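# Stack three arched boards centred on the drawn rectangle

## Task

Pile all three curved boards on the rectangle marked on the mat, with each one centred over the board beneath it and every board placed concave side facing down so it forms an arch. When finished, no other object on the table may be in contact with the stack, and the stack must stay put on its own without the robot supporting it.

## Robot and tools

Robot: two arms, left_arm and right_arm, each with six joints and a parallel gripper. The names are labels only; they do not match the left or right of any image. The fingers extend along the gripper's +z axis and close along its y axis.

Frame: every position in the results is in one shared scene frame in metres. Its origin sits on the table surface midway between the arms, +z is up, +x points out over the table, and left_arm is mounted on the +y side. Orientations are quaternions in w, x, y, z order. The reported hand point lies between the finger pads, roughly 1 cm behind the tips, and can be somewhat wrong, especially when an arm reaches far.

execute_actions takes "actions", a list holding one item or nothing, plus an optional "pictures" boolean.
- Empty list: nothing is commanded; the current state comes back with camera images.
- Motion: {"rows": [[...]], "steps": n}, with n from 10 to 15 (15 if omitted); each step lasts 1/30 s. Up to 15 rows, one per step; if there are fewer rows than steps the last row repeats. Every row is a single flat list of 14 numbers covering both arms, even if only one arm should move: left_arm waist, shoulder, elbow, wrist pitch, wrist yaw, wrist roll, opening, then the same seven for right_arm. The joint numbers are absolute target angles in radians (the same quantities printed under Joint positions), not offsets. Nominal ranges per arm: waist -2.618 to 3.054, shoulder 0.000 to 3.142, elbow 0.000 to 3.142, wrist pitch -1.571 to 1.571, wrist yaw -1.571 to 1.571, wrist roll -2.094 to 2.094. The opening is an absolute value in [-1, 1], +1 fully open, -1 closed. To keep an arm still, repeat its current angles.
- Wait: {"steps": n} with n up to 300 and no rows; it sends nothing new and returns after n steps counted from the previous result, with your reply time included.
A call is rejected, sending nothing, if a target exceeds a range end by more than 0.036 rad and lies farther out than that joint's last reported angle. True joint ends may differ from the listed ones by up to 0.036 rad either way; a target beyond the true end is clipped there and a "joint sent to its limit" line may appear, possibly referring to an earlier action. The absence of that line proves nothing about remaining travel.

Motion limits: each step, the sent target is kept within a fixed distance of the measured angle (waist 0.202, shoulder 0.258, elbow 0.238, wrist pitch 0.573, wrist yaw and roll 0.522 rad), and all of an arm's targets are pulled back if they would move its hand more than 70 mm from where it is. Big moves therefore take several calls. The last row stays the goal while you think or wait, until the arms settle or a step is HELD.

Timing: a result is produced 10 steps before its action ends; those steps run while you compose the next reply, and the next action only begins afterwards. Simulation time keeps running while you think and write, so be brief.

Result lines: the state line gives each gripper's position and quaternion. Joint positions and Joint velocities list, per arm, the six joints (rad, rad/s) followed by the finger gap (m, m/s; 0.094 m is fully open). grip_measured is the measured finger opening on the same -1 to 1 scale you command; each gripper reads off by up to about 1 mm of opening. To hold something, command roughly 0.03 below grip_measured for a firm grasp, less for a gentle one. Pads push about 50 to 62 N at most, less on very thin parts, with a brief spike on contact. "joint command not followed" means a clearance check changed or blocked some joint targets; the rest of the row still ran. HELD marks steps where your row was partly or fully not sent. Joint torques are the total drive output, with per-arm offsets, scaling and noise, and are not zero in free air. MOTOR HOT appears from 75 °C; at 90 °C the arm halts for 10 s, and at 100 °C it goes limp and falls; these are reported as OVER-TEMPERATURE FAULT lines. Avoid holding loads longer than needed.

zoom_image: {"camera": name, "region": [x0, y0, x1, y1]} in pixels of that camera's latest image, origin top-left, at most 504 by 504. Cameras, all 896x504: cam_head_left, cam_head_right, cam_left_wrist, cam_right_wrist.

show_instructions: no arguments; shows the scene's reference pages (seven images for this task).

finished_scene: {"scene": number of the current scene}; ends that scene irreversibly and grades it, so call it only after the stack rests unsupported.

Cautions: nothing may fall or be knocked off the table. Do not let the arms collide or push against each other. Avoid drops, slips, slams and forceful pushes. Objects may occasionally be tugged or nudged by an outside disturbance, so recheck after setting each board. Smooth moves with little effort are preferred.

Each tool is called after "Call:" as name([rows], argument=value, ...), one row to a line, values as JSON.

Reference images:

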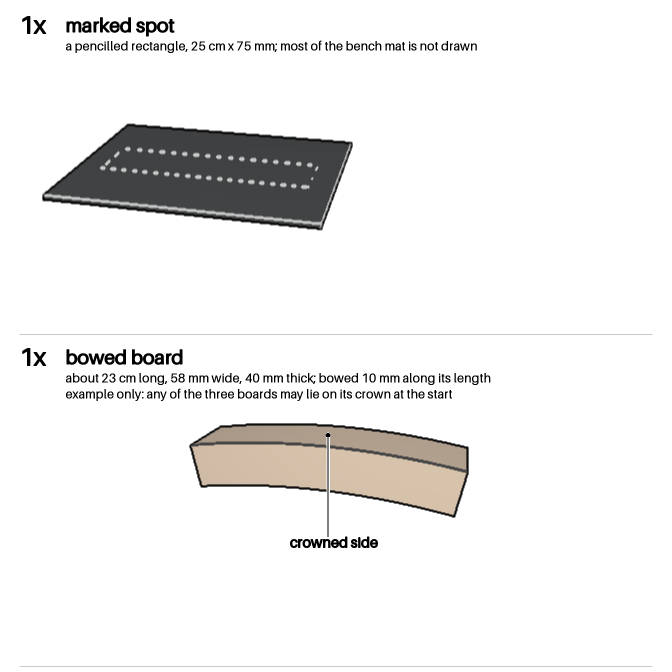

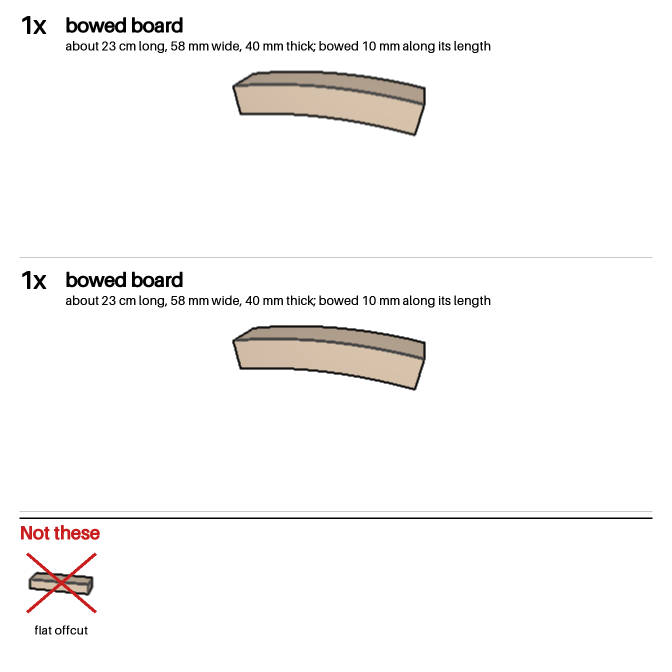

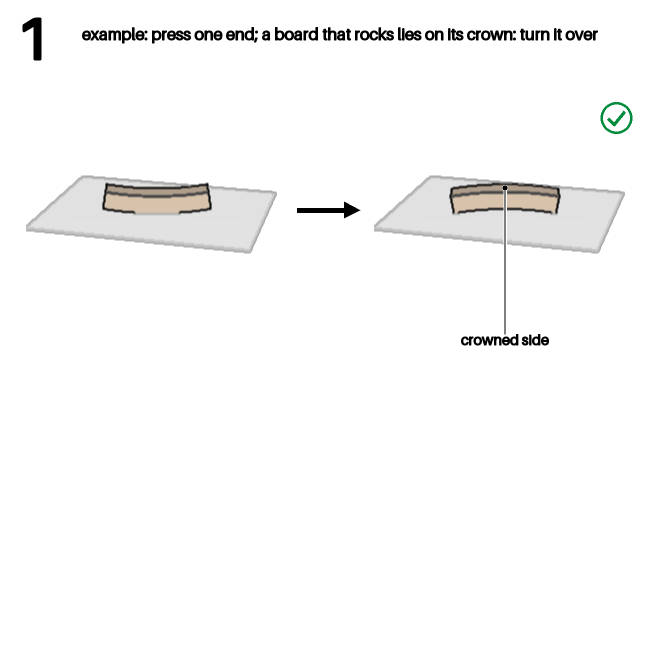

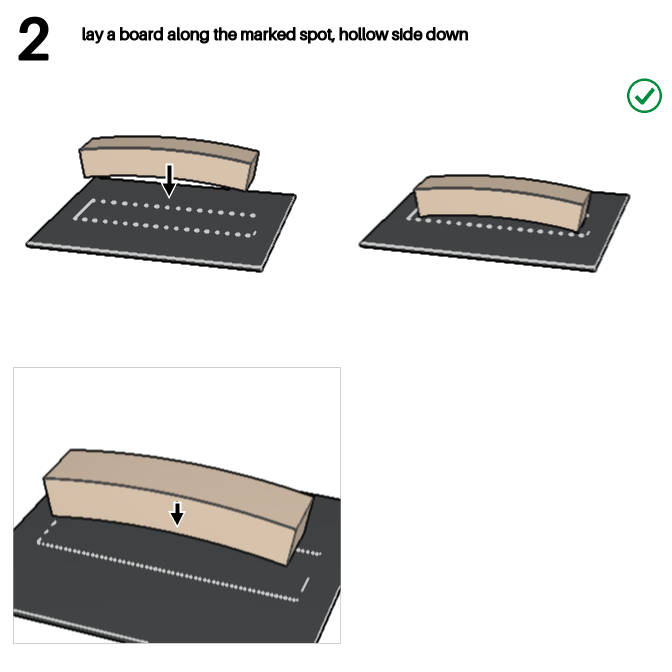

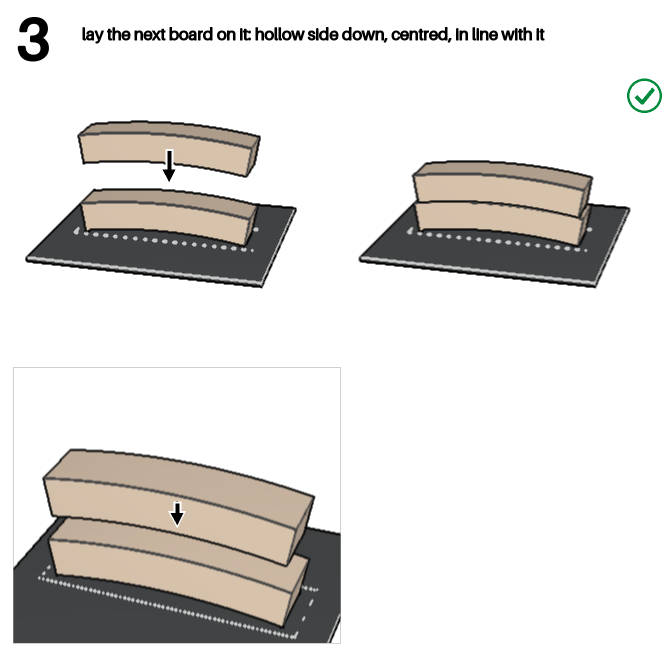

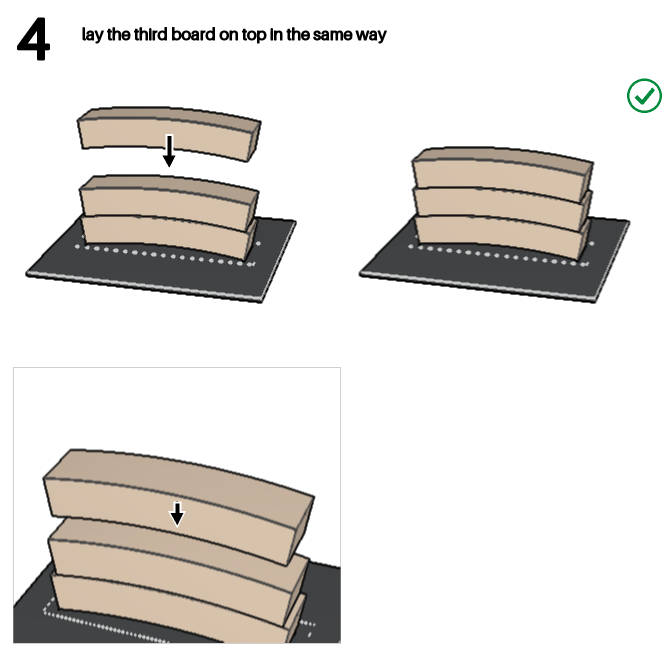

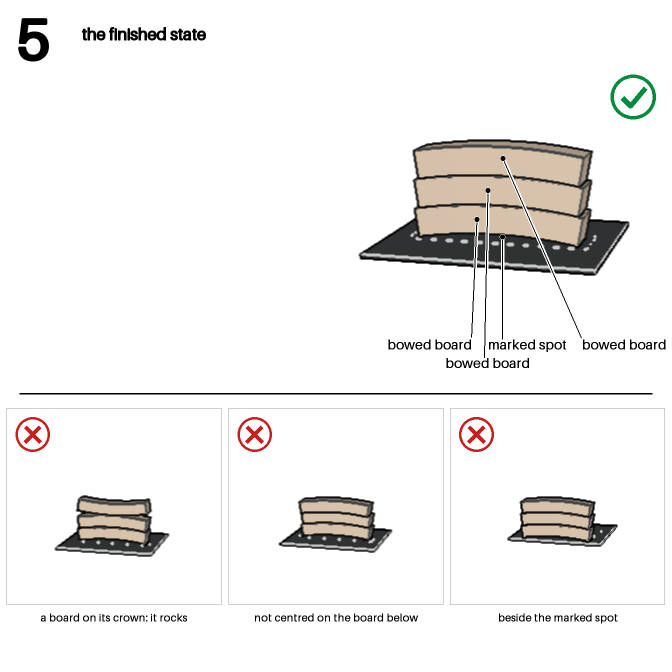

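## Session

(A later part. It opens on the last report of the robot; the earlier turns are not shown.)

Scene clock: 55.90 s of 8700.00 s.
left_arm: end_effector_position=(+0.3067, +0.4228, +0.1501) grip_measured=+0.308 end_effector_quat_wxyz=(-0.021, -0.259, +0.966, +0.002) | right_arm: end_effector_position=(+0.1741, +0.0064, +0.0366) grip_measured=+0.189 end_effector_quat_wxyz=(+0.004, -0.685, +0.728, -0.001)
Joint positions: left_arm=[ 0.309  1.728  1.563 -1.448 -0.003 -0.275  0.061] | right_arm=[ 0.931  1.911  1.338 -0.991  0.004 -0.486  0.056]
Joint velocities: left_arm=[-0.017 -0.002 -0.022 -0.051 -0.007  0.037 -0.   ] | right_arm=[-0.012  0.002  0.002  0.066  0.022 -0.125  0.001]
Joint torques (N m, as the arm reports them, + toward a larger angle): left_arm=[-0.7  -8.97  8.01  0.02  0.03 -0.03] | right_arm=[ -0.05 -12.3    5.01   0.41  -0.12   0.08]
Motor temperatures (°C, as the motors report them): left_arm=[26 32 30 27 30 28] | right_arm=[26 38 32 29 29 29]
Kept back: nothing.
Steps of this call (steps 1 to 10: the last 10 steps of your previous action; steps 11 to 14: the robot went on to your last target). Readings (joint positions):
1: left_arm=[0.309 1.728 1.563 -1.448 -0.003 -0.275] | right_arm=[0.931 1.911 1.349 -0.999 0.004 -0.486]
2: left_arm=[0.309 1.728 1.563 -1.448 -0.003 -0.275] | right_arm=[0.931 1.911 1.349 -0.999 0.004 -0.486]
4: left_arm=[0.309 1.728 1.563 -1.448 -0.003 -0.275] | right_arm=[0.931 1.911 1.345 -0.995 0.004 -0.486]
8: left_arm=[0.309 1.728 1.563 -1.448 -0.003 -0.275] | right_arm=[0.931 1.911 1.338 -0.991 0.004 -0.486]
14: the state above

Call:
execute_actions([
  {"rows": [
[0.30, 1.72, 1.58, -1.45, 0.0, -0.275, 0.25, 0.93, 1.90, 1.34, -0.99, 0.0, -0.486, 0.25],
[0.30, 1.72, 1.58, -1.45, 0.0, -0.275, 0.25, 0.93, 1.90, 1.34, -0.99, 0.0, -0.486, 0.35],
[0.30, 1.72, 1.58, -1.45, 0.0, -0.275, 0.25, 0.93, 1.90, 1.34, -0.99, 0.0, -0.486, 0.45],
[0.30, 1.72, 1.58, -1.45, 0.0, -0.275, 0.25, 0.93, 1.90, 1.35, -1.0, 0.0, -0.486, 0.55],
[0.30, 1.72, 1.58, -1.45, 0.0, -0.275, 0.25, 0.93, 1.90, 1.365, -1.02, 0.0, -0.486, 0.65],
[0.30, 1.72, 1.58, -1.45, 0.0, -0.275, 0.25, 0.93, 1.90, 1.39, -1.055, 0.0, -0.486, 0.65],
[0.30, 1.72, 1.58, -1.45, 0.0, -0.275, 0.25, 0.93, 1.90, 1.42, -1.09, 0.0, -0.486, 0.65],
[0.30, 1.72, 1.58, -1.45, 0.0, -0.275, 0.25, 0.93, 1.90, 1.455, -1.13, 0.0, -0.486, 0.65],
[0.30, 1.72, 1.58, -1.45, 0.0, -0.275, 0.25, 0.93, 1.90, 1.49, -1.17, 0.0, -0.486, 0.65],
[0.30, 1.72, 1.58, -1.45, 0.0, -0.275, 0.25, 0.93, 1.90, 1.53, -1.21, 0.0, -0.486, 0.65],
[0.30, 1.72, 1.58, -1.45, 0.0, -0.275, 0.25, 0.93, 1.90, 1.57, -1.25, 0.0, -0.486, 0.65],
[0.30, 1.72, 1.58, -1.45, 0.0, -0.275, 0.25, 0.93, 1.90, 1.61, -1.28, 0.0, -0.486, 0.65],
[0.30, 1.72, 1.58, -1.45, 0.0, -0.275, 0.25, 0.93, 1.90, 1.65, -1.30, 0.0, -0.486, 0.65],
[0.30, 1.72, 1.58, -1.45, 0.0, -0.275, 0.25, 0.92, 1.91, 1.69, -1.32, 0.0, -0.46, 0.7],
[0.30, 1.72, 1.58, -1.45, 0.0, -0.275, 0.25, 0.90, 1.93, 1.74, -1.34, 0.0, -0.40, 0.8]
], "steps": 15},
])

Call:
execute_actions([
  {"rows": [
[0.30, 1.72, 1.58, -1.45, 0.0, -0.275, 0.25, 0.875, 1.96, 1.79, -1.355, 0.0, -0.31, 0.9],
[0.30, 1.72, 1.58, -1.45, 0.0, -0.275, 0.25, 0.85, 1.995, 1.845, -1.37, 0.0, -0.22, 1.0],
[0.30, 1.72, 1.58, -1.45, 0.0, -0.275, 0.25, 0.82, 2.03, 1.90, -1.385, 0.0, -0.13, 1.0],
[0.30, 1.72, 1.58, -1.45, 0.0, -0.275, 0.25, 0.79, 2.07, 1.955, -1.40, 0.0, -0.04, 1.0],
[0.30, 1.72, 1.58, -1.45, 0.0, -0.275, 0.25, 0.76, 2.11, 2.01, -1.415, 0.0, 0.05, 1.0],
[0.30, 1.72, 1.58, -1.45, 0.0, -0.275, 0.25, 0.73, 2.15, 2.065, -1.43, 0.0, 0.14, 1.0],
[0.30, 1.72, 1.58, -1.45, 0.0, -0.275, 0.25, 0.70, 2.19, 2.12, -1.445, 0.0, 0.23, 1.0],
[0.30, 1.72, 1.58, -1.45, 0.0, -0.275, 0.25, 0.67, 2.23, 2.175, -1.46, 0.0, 0.32, 1.0],
[0.30, 1.72, 1.58, -1.45, 0.0, -0.275, 0.25, 0.64, 2.27, 2.23, -1.475, 0.0, 0.41, 1.0],
[0.30, 1.72, 1.58, -1.45, 0.0, -0.275, 0.25, 0.615, 2.31, 2.285, -1.49, 0.0, 0.50, 1.0],
[0.30, 1.72, 1.58, -1.45, 0.0, -0.275, 0.25, 0.59, 2.345, 2.335, -1.505, 0.0, 0.59, 1.0],
[0.30, 1.72, 1.58, -1.45, 0.0, -0.275, 0.25, 0.572, 2.38, 2.38, -1.52, 0.0, 0.67, 1.0],
[0.30, 1.72, 1.58, -1.45, 0.0, -0.275, 0.25, 0.558, 2.405, 2.415, -1.53, 0.0, 0.73, 1.0],
[0.30, 1.72, 1.58, -1.45, 0.0, -0.275, 0.25, 0.55, 2.425, 2.44, -1.535, 0.0, 0.775, 1.0],
[0.30, 1.72, 1.58, -1.45, 0.0, -0.275, 0.25, 0.546, 2.44, 2.45, -1.54, 0.0, 0.795, 1.0]
], "steps": 15},
])

Call:
execute_actions([
  {"steps": 28},
], pictures=true)

Scene clock: 59.50 s of 8700.00 s.
left_arm: end_effector_position=(+0.3067, +0.4228, +0.1501) grip_measured=+0.308 end_effector_quat_wxyz=(-0.021, -0.259, +0.966, +0.002) | right_arm: end_effector_position=(+0.1741, +0.0060, +0.0366) grip_measured=+0.597 end_effector_quat_wxyz=(+0.003, -0.685, +0.728, -0.001)
Joint positions: left_arm=[ 0.309  1.728  1.563 -1.448 -0.003 -0.275  0.061] | right_arm=[ 0.931  1.911  1.338 -0.992  0.004 -0.486  0.075]
Joint velocities: left_arm=[-0.012  0.002 -0.002  0.007 -0.095  0.007 -0.001] | right_arm=[-0.007 -0.002 -0.007 -0.125 -0.11   0.022  0.102]
Joint torques (N m, as the arm reports them, + toward a larger angle): left_arm=[-0.84 -8.7   8.02  0.06  0.    0.  ] | right_arm=[ -0.16 -12.29   8.45   0.06  -0.04   0.  ]
Motor temperatures (°C, as the motors report them): left_arm=[26 32 30 27 30 28] | right_arm=[26 38 32 29 29 29]
Steps of this call (steps 1 to 30: the robot went on to your last target; steps 31 to 90: nothing new was sent; then 0.43 s passed at rest; steps 91 to 95: the first 5 steps of this action). Readings (joint positions):
91: left_arm=[0.309 1.728 1.563 -1.448 -0.003 -0.275] | right_arm=[0.931 1.911 1.338 -0.991 0.004 -0.486]
92: left_arm=[0.309 1.728 1.563 -1.448 -0.003 -0.275] | right_arm=[0.931 1.911 1.338 -0.991 0.004 -0.486]
94: left_arm=[0.309 1.728 1.563 -1.448 -0.003 -0.275] | right_arm=[0.931 1.911 1.338 -0.991 0.004 -0.486]
95: the state above

Scene clock: 60.00 s of 8700.00 s.
left_arm: end_effector_position=(+0.3067, +0.4228, +0.1501) grip_measured=+0.308 end_effector_quat_wxyz=(-0.021, -0.259, +0.966, +0.002) | right_arm: end_effector_position=(+0.2387, +0.0454, +0.1497) grip_measured=+1.000 end_effector_quat_wxyz=(+0.070, -0.553, +0.830, +0.027)
Joint positions: left_arm=[ 0.309  1.728  1.563 -1.448 -0.003 -0.275  0.061] | right_arm=[ 0.844  2.001  1.907 -1.327 -0.004 -0.238  0.094]
Joint velocities: left_arm=[ 0.007 -0.027 -0.002 -0.022 -0.066 -0.022 -0.001] | right_arm=[-0.833  0.974  1.697 -0.447 -0.051  1.853  0.   ]
Joint torques (N m, as the arm reports them, + toward a larger angle): left_arm=[-0.83 -8.84  8.11 -0.02  0.03  0.  ] | right_arm=[-2.45 -8.15  6.63  0.39  0.08  0.07]
Motor temperatures (°C, as the motors report them): left_arm=[26 32 30 27 30 28] | right_arm=[26 38 32 29 29 29]
Steps of this call (steps 1 to 10: the last 10 steps of your previous action; steps 11 to 15: the first 5 steps of this action). Readings (joint positions):
11: left_arm=[0.309 1.728 1.563 -1.448 -0.003 -0.275] | right_arm=[0.924 1.916 1.683 -1.249 0.003 -0.446]
12: left_arm=[0.309 1.728 1.563 -1.448 -0.003 -0.275] | right_arm=[0.913 1.927 1.735 -1.273 0.001 -0.408]
14: left_arm=[0.309 1.728 1.563 -1.448 -0.003 -0.275] | right_arm=[0.873 1.970 1.849 -1.312 -0.003 -0.302]
15: the state above

Scene clock: 60.93 s of 8700.00 s.
left_arm: end_effector_position=(+0.3067, +0.4228, +0.1501) grip_measured=+0.308 end_effector_quat_wxyz=(-0.021, -0.259, +0.966, +0.002) | right_arm: end_effector_position=(+0.3755, -0.0109, +0.0898) grip_measured=+1.000 end_effector_quat_wxyz=(+0.005, +0.075, +0.997, +0.004)
Joint positions: left_arm=[ 0.309  1.728  1.563 -1.448 -0.003 -0.275  0.061] | right_arm=[ 0.538  2.453  2.42  -1.525  0.001  0.782  0.094]
Joint velocities: left_arm=[-0.012 -0.007 -0.007 -0.007  0.022 -0.022 -0.   ] | right_arm=[-0.007  0.007  0.017 -0.007 -0.022  0.066  0.   ]
Joint torques (N m, as the arm reports them, + toward a larger angle): left_arm=[-0.79 -8.74  7.81  0.01  0.01  0.02] | right_arm=[  0.51 -17.71   8.8    0.16  -0.01   0.06]
Motor temperatures (°C, as the motors report them): left_arm=[26 32 30 27 30 28] | right_arm=[26 38 32 29 29 29]
Kept back: nothing.
Steps of this call (steps 1 to 10: the last 10 steps of your previous action; steps 11 to 28: the robot went on to your last target). Readings (joint positions):
1: left_arm=[0.309 1.728 1.563 -1.448 -0.003 -0.275] | right_arm=[0.813 2.037 1.964 -1.341 -0.004 -0.169]
2: left_arm=[0.309 1.728 1.563 -1.448 -0.003 -0.275] | right_arm=[0.779 2.077 2.019 -1.354 -0.004 -0.095]
4: left_arm=[0.309 1.728 1.563 -1.448 -0.003 -0.275] | right_arm=[0.711 2.167 2.126 -1.381 -0.004 0.062]
8: left_arm=[0.309 1.728 1.563 -1.448 -0.003 -0.275] | right_arm=[0.591 2.346 2.318 -1.436 -0.002 0.391]
28: the state above

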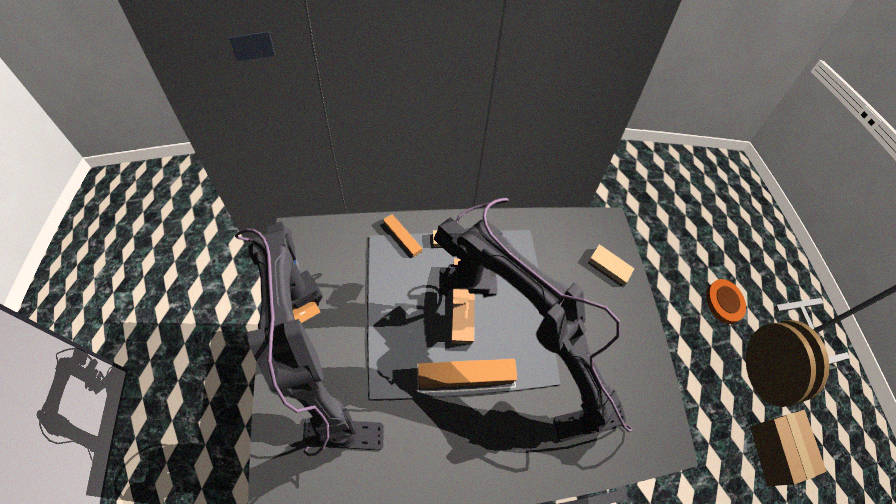

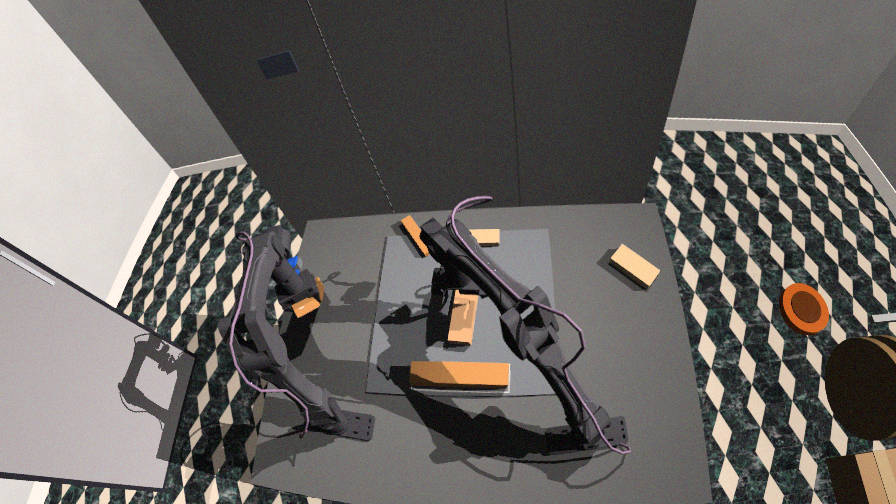

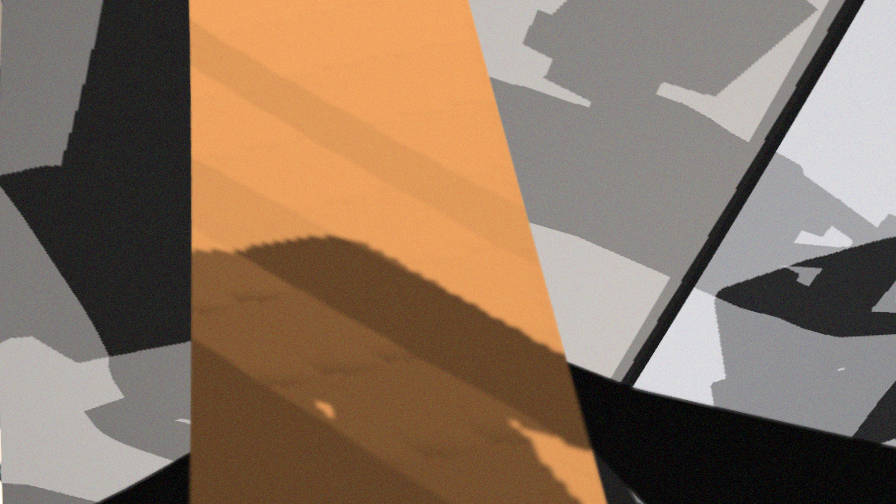

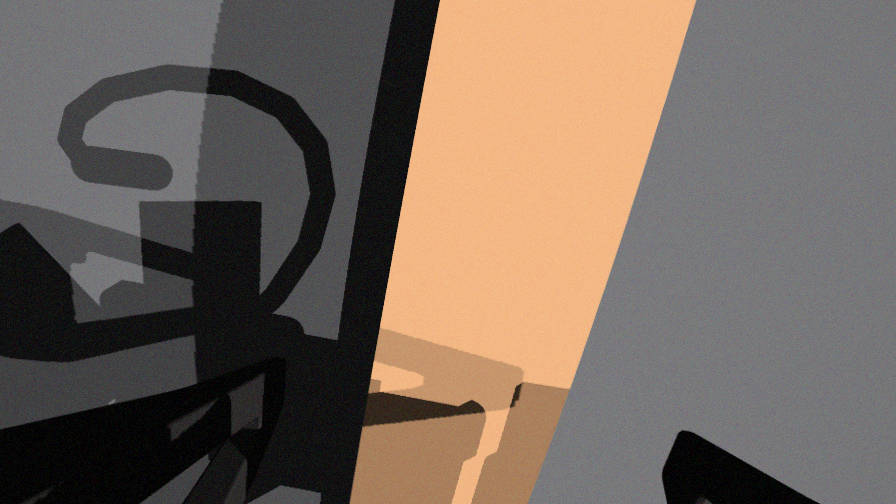

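Call:
execute_actions([
  {"rows": [
[0.30, 1.72, 1.58, -1.45, 0.0, -0.275, 0.25, 0.546, 2.44, 2.41, -1.50, 0.0, 0.795, 1.0],
[0.30, 1.72, 1.58, -1.45, 0.0, -0.275, 0.25, 0.546, 2.44, 2.39, -1.475, 0.0, 0.795, 1.0],
[0.30, 1.72, 1.58, -1.45, 0.0, -0.275, 0.25, 0.546, 2.44, 2.365, -1.445, 0.0, 0.795, 1.0],
[0.30, 1.72, 1.58, -1.45, 0.0, -0.275, 0.25, 0.546, 2.44, 2.335, -1.415, 0.0, 0.795, 1.0],
[0.30, 1.72, 1.58, -1.45, 0.0, -0.275, 0.25, 0.546, 2.44, 2.305, -1.385, 0.0, 0.795, 1.0],
[0.30, 1.72, 1.58, -1.45, 0.0, -0.275, 0.25, 0.546, 2.44, 2.275, -1.355, 0.0, 0.795, 1.0],
[0.30, 1.72, 1.58, -1.45, 0.0, -0.275, 0.25, 0.546, 2.44, 2.25, -1.335, 0.0, 0.795, 1.0],
[0.30, 1.72, 1.58, -1.45, 0.0, -0.275, 0.25, 0.546, 2.44, 2.228, -1.32, 0.0, 0.795, 1.0],
[0.30, 1.72, 1.58, -1.45, 0.0, -0.275, 0.25, 0.546, 2.44, 2.212, -1.31, 0.0, 0.795, 1.0],
[0.30, 1.72, 1.58, -1.45, 0.0, -0.275, 0.25, 0.546, 2.44, 2.203, -1.308, 0.0, 0.795, 0.9],
[0.30, 1.72, 1.58, -1.45, 0.0, -0.275, 0.25, 0.546, 2.44, 2.203, -1.308, 0.0, 0.795, 0.8],
[0.30, 1.72, 1.58, -1.45, 0.0, -0.275, 0.25, 0.546, 2.44, 2.203, -1.308, 0.0, 0.795, 0.7],
[0.30, 1.72, 1.58, -1.45, 0.0, -0.275, 0.25, 0.546, 2.44, 2.203, -1.308, 0.0, 0.795, 0.6],
[0.30, 1.72, 1.58, -1.45, 0.0, -0.275, 0.25, 0.546, 2.44, 2.203, -1.308, 0.0, 0.795, 0.55]
], "steps": 15},
])

Call:
execute_actions([
  {"steps": 18},
], pictures=true)

Scene clock: 62.53 s of 8700.00 s.
left_arm: end_effector_position=(+0.3067, +0.4228, +0.1501) grip_measured=+0.308 end_effector_quat_wxyz=(-0.021, -0.259, +0.966, +0.002) | right_arm: end_effector_position=(+0.3788, -0.0085, +0.0831) grip_measured=+1.000 end_effector_quat_wxyz=(+0.011, +0.078, +0.997, +0.009)
Joint positions: left_arm=[ 0.309  1.728  1.563 -1.448 -0.003 -0.275  0.061] | right_arm=[ 0.538  2.444  2.377 -1.474  0.001  0.787  0.094]
Joint velocities: left_arm=[-0.007 -0.012 -0.012 -0.007  0.051  0.007  0.   ] | right_arm=[ 0.002 -0.11  -0.686  0.579  0.022 -0.022  0.   ]
Joint torques (N m, as the arm reports them, + toward a larger angle): left_arm=[-0.76 -8.81  7.98 -0.02  0.04  0.  ] | right_arm=[  0.57 -16.29   3.96   0.36  -0.01   0.08]
Motor temperatures (°C, as the motors report them): left_arm=[26 32 30 27 30 28] | right_arm=[26 39 33 29 29 29]
Steps of this call (steps 1 to 30: the robot went on to your last target; steps 31 to 43: nothing new was sent; steps 44 to 48: the first 5 steps of this action). Readings (joint positions):
44: left_arm=[0.309 1.728 1.563 -1.448 -0.003 -0.275] | right_arm=[0.538 2.453 2.420 -1.525 0.001 0.787]
45: left_arm=[0.309 1.728 1.563 -1.448 -0.003 -0.275] | right_arm=[0.538 2.453 2.420 -1.521 0.001 0.787]
47: left_arm=[0.309 1.728 1.563 -1.448 -0.003 -0.275] | right_arm=[0.538 2.448 2.398 -1.493 0.001 0.787]
48: the state above

Scene clock: 63.13 s of 8700.00 s.
left_arm: end_effector_position=(+0.3067, +0.4228, +0.1501) grip_measured=+0.308 end_effector_quat_wxyz=(-0.021, -0.259, +0.966, +0.002) | right_arm: end_effector_position=(+0.3788, -0.0085, +0.0415) grip_measured=+0.553 end_effector_quat_wxyz=(+0.005, +0.078, +0.997, +0.004)
Joint positions: left_arm=[ 0.309  1.728  1.563 -1.448 -0.003 -0.275  0.061] | right_arm=[ 0.538  2.446  2.215 -1.327  0.001  0.787  0.073]
Joint velocities: left_arm=[-0.002 -0.002  0.007  0.022 -0.007  0.037 -0.001] | right_arm=[-0.007 -0.022 -0.012 -0.037 -0.022 -0.037  0.   ]
Joint torques (N m, as the arm reports them, + toward a larger angle): left_arm=[-0.9  -8.79  8.2   0.02  0.03  0.03] | right_arm=[  0.58 -17.18   5.5    0.49  -0.01   0.06]
Motor temperatures (°C, as the motors report them): left_arm=[26 32 30 27 30 28] | right_arm=[26 40 33 29 29 29]
Kept back: nothing.
Steps of this call (steps 1 to 10: the last 10 steps of your previous action; steps 11 to 18: the robot went on to your last target). Readings (joint positions):
1: left_arm=[0.309 1.728 1.563 -1.448 -0.003 -0.275] | right_arm=[0.538 2.442 2.351 -1.453 0.001 0.787]
2: left_arm=[0.309 1.728 1.563 -1.448 -0.003 -0.275] | right_arm=[0.538 2.442 2.324 -1.432 0.001 0.787]
4: left_arm=[0.309 1.728 1.563 -1.448 -0.003 -0.275] | right_arm=[0.538 2.442 2.269 -1.393 0.001 0.787]
8: left_arm=[0.309 1.728 1.563 -1.448 -0.003 -0.275] | right_arm=[0.538 2.446 2.217 -1.360 0.001 0.787]
18: the state above

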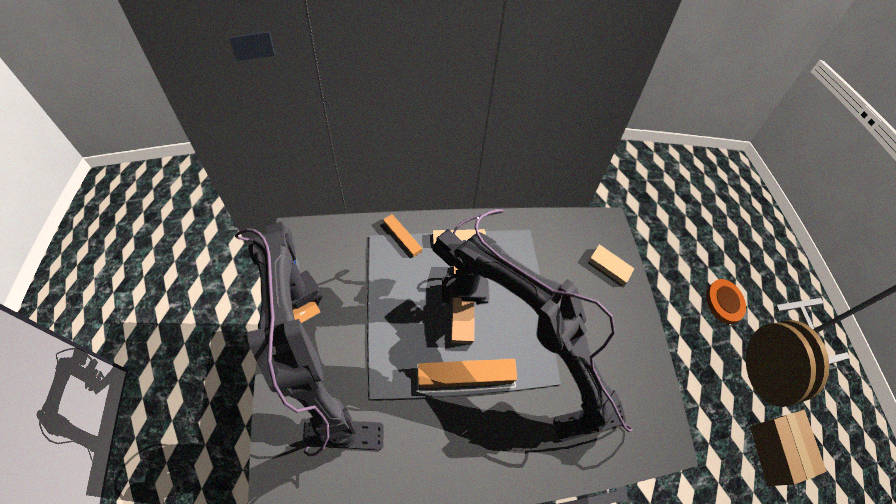

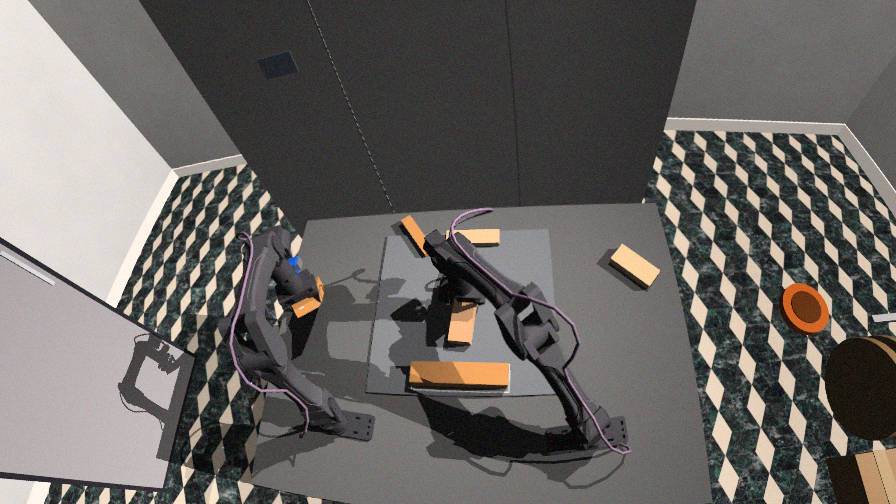

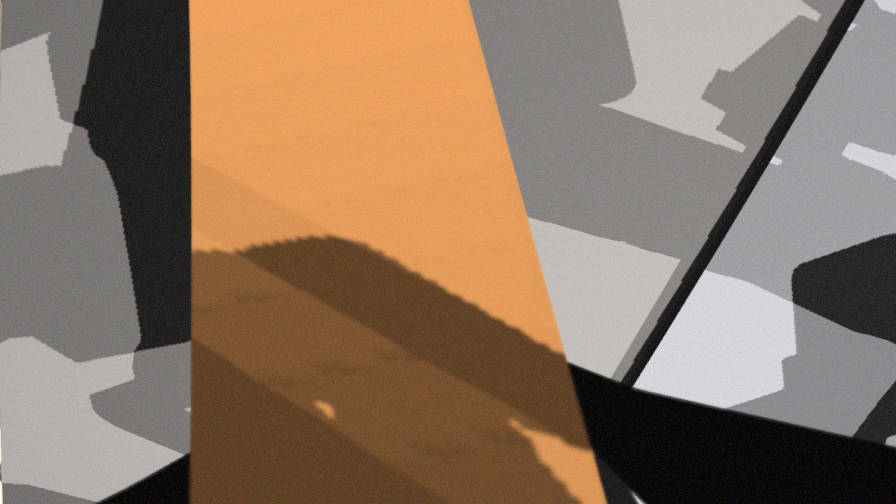

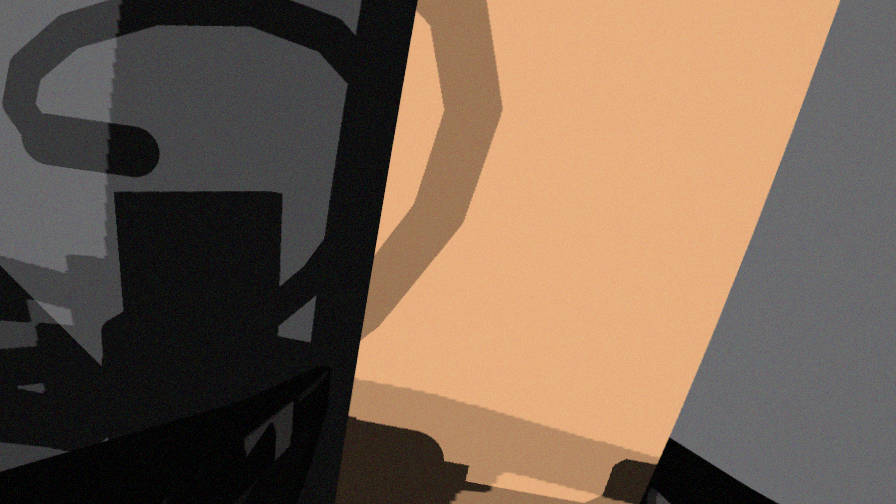

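Call:
zoom_image(camera="cam_head_left", region=[405, 250, 545, 400])

Call:
zoom_image(camera="cam_head_right", region=[395, 250, 535, 400])

Region (405, 250, 545, 400) of cam_head_left's 896x504 image, scaled by 3.360, with more detail than that image has; it fills the left 470 columns of this view, and the rest is white.

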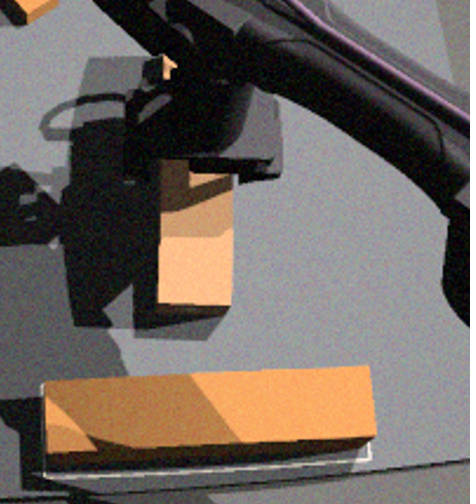

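Region (395, 250, 535, 400) of cam_head_right's 896x504 image, scaled by 3.360, with more detail than that image has; it fills the left 470 columns of this view, and the rest is white.

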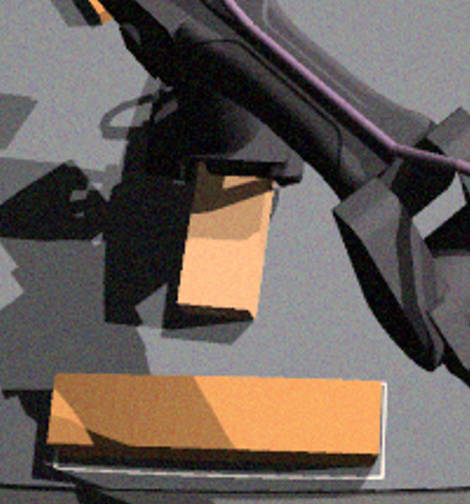

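Call:
execute_actions([
  {"rows": [
[0.30, 1.72, 1.58, -1.45, 0.0, -0.275, 0.25, 0.546, 2.44, 2.195, -1.32, 0.0, 0.79, 0.55],
[0.30, 1.72, 1.58, -1.45, 0.0, -0.275, 0.25, 0.546, 2.44, 2.188, -1.32, 0.0, 0.79, 0.5],
[0.30, 1.72, 1.58, -1.45, 0.0, -0.275, 0.25, 0.546, 2.44, 2.183, -1.32, 0.0, 0.79, 0.45],
[0.30, 1.72, 1.58, -1.45, 0.0, -0.275, 0.25, 0.546, 2.44, 2.183, -1.32, 0.0, 0.79, 0.41],
[0.30, 1.72, 1.58, -1.45, 0.0, -0.275, 0.25, 0.546, 2.44, 2.183, -1.32, 0.0, 0.79, 0.37],
[0.30, 1.72, 1.58, -1.45, 0.0, -0.275, 0.25, 0.546, 2.44, 2.183, -1.32, 0.0, 0.79, 0.34],
[0.30, 1.72, 1.58, -1.45, 0.0, -0.275, 0.25, 0.546, 2.44, 2.183, -1.32, 0.0, 0.79, 0.31],
[0.30, 1.72, 1.58, -1.45, 0.0, -0.275, 0.25, 0.546, 2.44, 2.183, -1.32, 0.0, 0.79, 0.28],
[0.30, 1.72, 1.58, -1.45, 0.0, -0.275, 0.25, 0.546, 2.44, 2.183, -1.32, 0.0, 0.79, 0.255],
[0.30, 1.72, 1.58, -1.45, 0.0, -0.275, 0.25, 0.546, 2.44, 2.183, -1.32, 0.0, 0.79, 0.23],
[0.30, 1.72, 1.58, -1.45, 0.0, -0.275, 0.25, 0.546, 2.44, 2.183, -1.32, 0.0, 0.79, 0.21],
[0.30, 1.72, 1.58, -1.45, 0.0, -0.275, 0.25, 0.546, 2.44, 2.183, -1.32, 0.0, 0.79, 0.19],
[0.30, 1.72, 1.58, -1.45, 0.0, -0.275, 0.25, 0.546, 2.44, 2.183, -1.32, 0.0, 0.79, 0.17],
[0.30, 1.72, 1.58, -1.45, 0.0, -0.275, 0.25, 0.546, 2.44, 2.183, -1.32, 0.0, 0.79, 0.155]
], "steps": 15},
])

Call:
execute_actions([
  {"steps": 15},
])

Scene clock: 64.90 s of 8700.00 s.
left_arm: end_effector_position=(+0.3067, +0.4228, +0.1501) grip_measured=+0.308 end_effector_quat_wxyz=(-0.021, -0.259, +0.966, +0.002) | right_arm: end_effector_position=(+0.3794, -0.0080, +0.0416) grip_measured=+0.392 end_effector_quat_wxyz=(+0.006, +0.078, +0.997, +0.005)
Joint positions: left_arm=[ 0.309  1.728  1.563 -1.448 -0.003 -0.275  0.061] | right_arm=[ 0.538  2.446  2.215 -1.324  0.001  0.787  0.065]
Joint velocities: left_arm=[-0.007  0.017 -0.007  0.022 -0.037  0.022  0.001] | right_arm=[-0.012  0.002  0.012 -0.066 -0.037 -0.037 -0.041]
Joint torques (N m, as the arm reports them, + toward a larger angle): left_arm=[-0.66 -8.73  8.01 -0.02  0.04  0.02] | right_arm=[  0.58 -17.22   3.86   0.34  -0.01   0.01]
Motor temperatures (°C, as the motors report them): left_arm=[26 32 30 27 30 28] | right_arm=[26 40 33 29 29 29]
Steps of this call (steps 1 to 15: the robot went on to your last target; steps 16 to 48: nothing new was sent; steps 49 to 53: the first 5 steps of this action). Readings (joint positions):
49: left_arm=[0.309 1.728 1.563 -1.448 -0.003 -0.275] | right_arm=[0.538 2.446 2.215 -1.324 0.001 0.787]
50: left_arm=[0.309 1.728 1.563 -1.448 -0.003 -0.275] | right_arm=[0.538 2.446 2.215 -1.324 0.001 0.787]
52: left_arm=[0.309 1.728 1.563 -1.448 -0.003 -0.275] | right_arm=[0.538 2.446 2.215 -1.324 0.001 0.787]
53: the state above

Scene clock: 65.40 s of 8700.00 s.
left_arm: end_effector_position=(+0.3067, +0.4228, +0.1501) grip_measured=+0.308 end_effector_quat_wxyz=(-0.021, -0.259, +0.966, +0.002) | right_arm: end_effector_position=(+0.3783, -0.0091, +0.0400) grip_measured=+0.175 end_effector_quat_wxyz=(+0.004, +0.078, +0.997, +0.002)
Joint positions: left_arm=[ 0.309  1.728  1.563 -1.448 -0.003 -0.275  0.061] | right_arm=[ 0.538  2.446  2.209 -1.324  0.003  0.788  0.055]
Joint velocities: left_arm=[-0.002  0.002 -0.007 -0.095  0.066 -0.081 -0.   ] | right_arm=[ 0.007 -0.022 -0.002  0.037 -0.007  0.007  0.002]
Joint torques (N m, as the arm reports them, + toward a larger angle): left_arm=[-0.71 -8.74  8.03  0.01  0.   -0.02] | right_arm=[  0.56 -17.24   4.32   0.3   -0.02   0.  ]
Motor temperatures (°C, as the motors report them): left_arm=[26 32 30 27 30 28] | right_arm=[26 40 32 29 29 29]
Kept back: nothing.
Steps of this call (steps 1 to 10: the last 10 steps of your previous action; steps 11 to 15: the robot went on to your last target). Readings (joint positions):
1: left_arm=[0.309 1.728 1.563 -1.448 -0.003 -0.275] | right_arm=[0.538 2.446 2.215 -1.324 0.001 0.787]
2: left_arm=[0.309 1.728 1.563 -1.448 -0.003 -0.275] | right_arm=[0.538 2.446 2.215 -1.324 0.001 0.787]
4: left_arm=[0.309 1.728 1.563 -1.448 -0.003 -0.275] | right_arm=[0.538 2.446 2.215 -1.324 0.001 0.787]
8: left_arm=[0.309 1.728 1.563 -1.448 -0.003 -0.275] | right_arm=[0.538 2.446 2.209 -1.324 0.003 0.788]
15: the state above
All arms were judged still, so your last target was given up. Only a new action makes them travel on or press farther. Fingers that are still opening or closing keep moving.

Call:
execute_actions(actions=[])

Scene clock: 67.17 s of 8700.00 s.
left_arm: end_effector_position=(+0.3067, +0.4228, +0.1501) grip_measured=+0.308 end_effector_quat_wxyz=(-0.021, -0.259, +0.966, +0.002) | right_arm: end_effector_position=(+0.3783, -0.0091, +0.0400) grip_measured=+0.175 end_effector_quat_wxyz=(+0.004, +0.078, +0.997, +0.002)
Joint positions: left_arm=[ 0.309  1.728  1.563 -1.448 -0.003 -0.275  0.061] | right_arm=[ 0.538  2.446  2.209 -1.324  0.003  0.788  0.055]
Joint velocities: left_arm=[ 0.007 -0.002 -0.007  0.007  0.037 -0.007 -0.   ] | right_arm=[ 0.007  0.007 -0.017 -0.081  0.037  0.007 -0.   ]
Joint torques (N m, as the arm reports them, + toward a larger angle): left_arm=[-0.81 -8.75  8.04  0.01  0.    0.04] | right_arm=[  0.57 -17.2    4.31   0.32  -0.02   0.  ]
Motor temperatures (°C, as the motors report them): left_arm=[26 32 30 27 30 28] | right_arm=[26 41 32 29 29 29]
Kept back: nothing.
Steps of this call (steps 1 to 53: nothing new was sent). Readings (joint positions):
1: left_arm=[0.309 1.728 1.563 -1.448 -0.003 -0.275] | right_arm=[0.538 2.446 2.209 -1.324 0.003 0.788]
2: left_arm=[0.309 1.728 1.563 -1.448 -0.003 -0.275] | right_arm=[0.538 2.446 2.209 -1.324 0.003 0.788]
4: left_arm=[0.309 1.728 1.563 -1.448 -0.003 -0.275] | right_arm=[0.538 2.446 2.209 -1.324 0.003 0.788]
8: left_arm=[0.309 1.728 1.563 -1.448 -0.003 -0.275] | right_arm=[0.538 2.446 2.209 -1.324 0.003 0.788]
53: the state above

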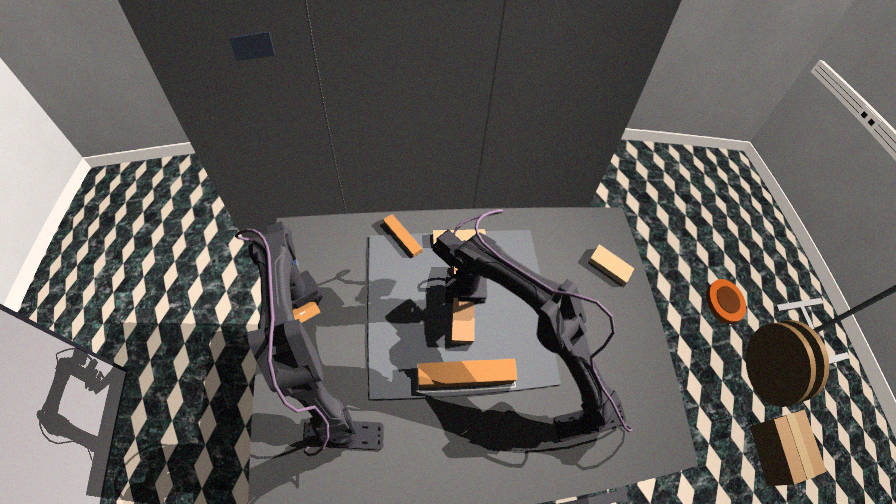

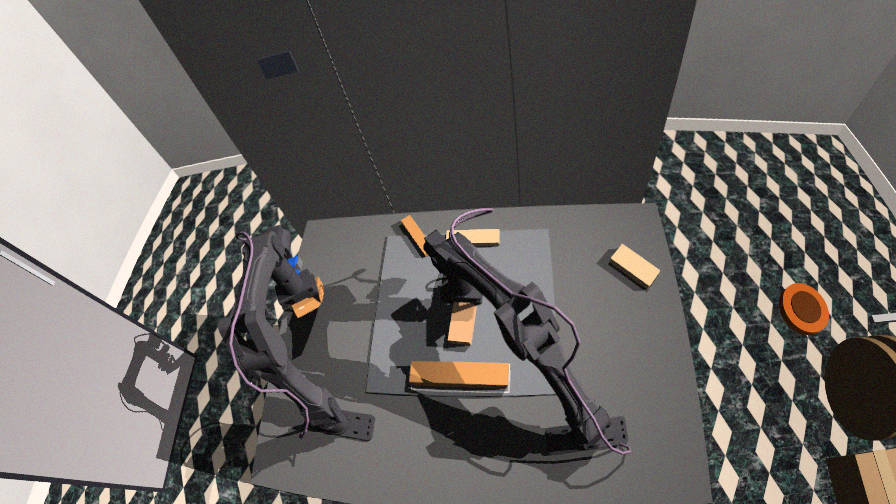

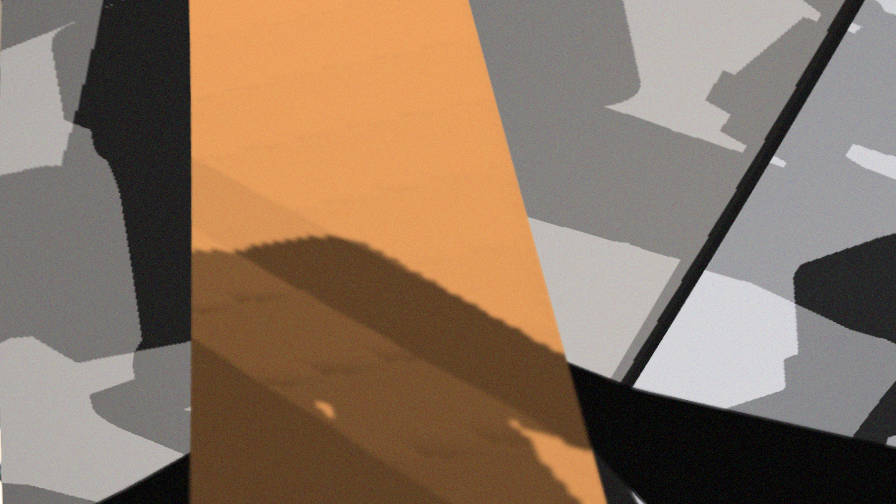

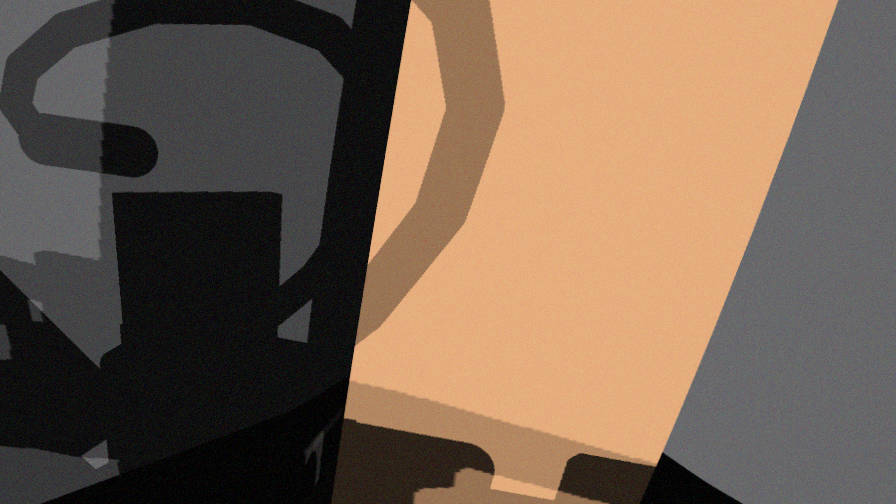

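Call:
execute_actions([
  {"rows": [[0.30,1.72,1.58,-1.45,0,-0.275,0.25, 0.538,2.446,2.215,-1.324,0,0.788,0.14],[0.30,1.72,1.58,-1.45,0,-0.275,0.25, 0.538,2.446,2.215,-1.324,0,0.788,0.14],[0.30,1.72,1.58,-1.45,0,-0.275,0.25, 0.538,2.440,2.225,-1.335,0,0.788,0.14],[0.30,1.72,1.58,-1.45,0,-0.275,0.25, 0.538,2.434,2.238,-1.348,0,0.788,0.14],[0.30,1.72,1.58,-1.45,0,-0.275,0.25, 0.538,2.428,2.251,-1.362,0,0.788,0.14],[0.30,1.72,1.58,-1.45,0,-0.275,0.25, 0.538,2.422,2.264,-1.377,0,0.788,0.14],[0.30,1.72,1.58,-1.45,0,-0.275,0.25, 0.538,2.416,2.277,-1.392,0,0.788,0.14],[0.30,1.72,1.58,-1.45,0,-0.275,0.25, 0.538,2.410,2.290,-1.407,0,0.788,0.14],[0.30,1.72,1.58,-1.45,0,-0.275,0.25, 0.538,2.404,2.302,-1.422,0,0.788,0.14],[0.30,1.72,1.58,-1.45,0,-0.275,0.25, 0.538,2.398,2.314,-1.437,0,0.788,0.14],[0.30,1.72,1.58,-1.45,0,-0.275,0.25, 0.538,2.392,2.324,-1.452,0,0.788,0.14],[0.30,1.72,1.58,-1.45,0,-0.275,0.25, 0.538,2.386,2.332,-1.466,0,0.788,0.14],[0.30,1.72,1.58,-1.45,0,-0.275,0.25, 0.538,2.380,2.338,-1.478,0,0.788,0.14],[0.30,1.72,1.58,-1.45,0,-0.275,0.25, 0.538,2.375,2.342,-1.488,0,0.788,0.14],[0.30,1.72,1.58,-1.45,0,-0.275,0.25, 0.538,2.370,2.345,-1.495,0,0.788,0.14]], "steps": 15},
])

Call:
execute_actions([
  {"rows": [[0.30,1.72,1.58,-1.45,0,-0.275,0.25, 0.545,2.358,2.335,-1.497,0,0.77,0.14],[0.30,1.72,1.58,-1.45,0,-0.275,0.25, 0.552,2.345,2.322,-1.498,0,0.75,0.14],[0.30,1.72,1.58,-1.45,0,-0.275,0.25, 0.560,2.331,2.308,-1.499,0,0.72,0.14],[0.30,1.72,1.58,-1.45,0,-0.275,0.25, 0.570,2.317,2.293,-1.500,0,0.69,0.14],[0.30,1.72,1.58,-1.45,0,-0.275,0.25, 0.580,2.303,2.278,-1.500,0,0.65,0.14],[0.30,1.72,1.58,-1.45,0,-0.275,0.25, 0.592,2.289,2.263,-1.500,0,0.61,0.14],[0.30,1.72,1.58,-1.45,0,-0.275,0.25, 0.604,2.275,2.248,-1.500,0,0.57,0.14],[0.30,1.72,1.58,-1.45,0,-0.275,0.25, 0.616,2.261,2.233,-1.500,0,0.53,0.14],[0.30,1.72,1.58,-1.45,0,-0.275,0.25, 0.628,2.247,2.218,-1.500,0,0.49,0.14],[0.30,1.72,1.58,-1.45,0,-0.275,0.25, 0.640,2.233,2.203,-1.500,0,0.45,0.14],[0.30,1.72,1.58,-1.45,0,-0.275,0.25, 0.653,2.219,2.188,-1.500,0,0.41,0.14],[0.30,1.72,1.58,-1.45,0,-0.275,0.25, 0.666,2.205,2.172,-1.500,0,0.37,0.14],[0.30,1.72,1.58,-1.45,0,-0.275,0.25, 0.679,2.190,2.155,-1.497,0,0.33,0.14],[0.30,1.72,1.58,-1.45,0,-0.275,0.25, 0.692,2.173,2.132,-1.490,0,0.29,0.14],[0.30,1.72,1.58,-1.45,0,-0.275,0.25, 0.705,2.155,2.105,-1.480,0,0.25,0.14]], "steps": 15},
])

Scene clock: 70.47 s of 8700.00 s.
left_arm: end_effector_position=(+0.3067, +0.4228, +0.1501) grip_measured=+0.308 end_effector_quat_wxyz=(-0.021, -0.259, +0.966, +0.002) | right_arm: end_effector_position=(+0.3785, -0.0090, +0.0407) grip_measured=+0.175 end_effector_quat_wxyz=(+0.005, +0.078, +0.997, +0.002)
Joint positions: left_arm=[ 0.309  1.728  1.563 -1.448 -0.003 -0.275  0.061] | right_arm=[ 0.538  2.446  2.212 -1.326  0.003  0.788  0.055]
Joint velocities: left_arm=[ 0.002  0.007 -0.012 -0.051 -0.051  0.022 -0.001] | right_arm=[ 0.002 -0.007  0.115 -0.081 -0.037  0.007  0.   ]
Joint torques (N m, as the arm reports them, + toward a larger angle): left_arm=[-0.69 -8.89  8.04  0.   -0.01  0.  ] | right_arm=[ -0.02 -18.23   9.15   0.02  -0.02  -0.06]
Motor temperatures (°C, as the motors report them): left_arm=[26 32 30 27 30 28] | right_arm=[26 42 32 29 29 29]
Steps of this call (steps 1 to 90: nothing new was sent; then 0.13 s passed at rest; steps 91 to 95: the first 5 steps of this action). Readings (joint positions):
91: left_arm=[0.309 1.728 1.563 -1.448 -0.003 -0.275] | right_arm=[0.538 2.446 2.209 -1.324 0.003 0.788]
92: left_arm=[0.309 1.728 1.563 -1.448 -0.003 -0.275] | right_arm=[0.538 2.446 2.209 -1.324 0.003 0.788]
94: left_arm=[0.309 1.728 1.563 -1.448 -0.003 -0.275] | right_arm=[0.538 2.446 2.209 -1.324 0.003 0.788]
95: the state above

Scene clock: 70.97 s of 8700.00 s.
left_arm: end_effector_position=(+0.3067, +0.4228, +0.1501) grip_measured=+0.308 end_effector_quat_wxyz=(-0.021, -0.259, +0.966, +0.002) | right_arm: end_effector_position=(+0.3665, -0.0141, +0.0947) grip_measured=+0.175 end_effector_quat_wxyz=(+0.010, +0.052, +0.999, +0.008)
Joint positions: left_arm=[ 0.309  1.728  1.563 -1.448 -0.003 -0.275  0.061] | right_arm=[ 0.544  2.373  2.296 -1.469  0.001  0.742  0.055]
Joint velocities: left_arm=[ 0.002 -0.022 -0.002 -0.007 -0.007  0.007 -0.   ] | right_arm=[ 0.12  -0.398 -0.095 -0.066 -0.037 -0.564 -0.   ]
Joint torques (N m, as the arm reports them, + toward a larger angle): left_arm=[-0.88 -8.75  7.89 -0.01 -0.01  0.  ] | right_arm=[  2.14 -20.26   5.45   0.12  -0.01  -0.09]
Motor temperatures (°C, as the motors report them): left_arm=[26 32 30 27 30 28] | right_arm=[26 42 32 29 29 29]
Steps of this call (steps 1 to 10: the last 10 steps of your previous action; steps 11 to 15: the first 5 steps of this action). Readings (joint positions):
11: left_arm=[0.309 1.728 1.563 -1.448 -0.003 -0.275] | right_arm=[0.538 2.418 2.297 -1.441 0.001 0.787]
12: left_arm=[0.309 1.728 1.563 -1.448 -0.003 -0.275] | right_arm=[0.538 2.408 2.297 -1.448 0.001 0.782]
14: left_arm=[0.309 1.728 1.563 -1.448 -0.003 -0.275] | right_arm=[0.541 2.386 2.297 -1.464 0.001 0.760]
15: the state above


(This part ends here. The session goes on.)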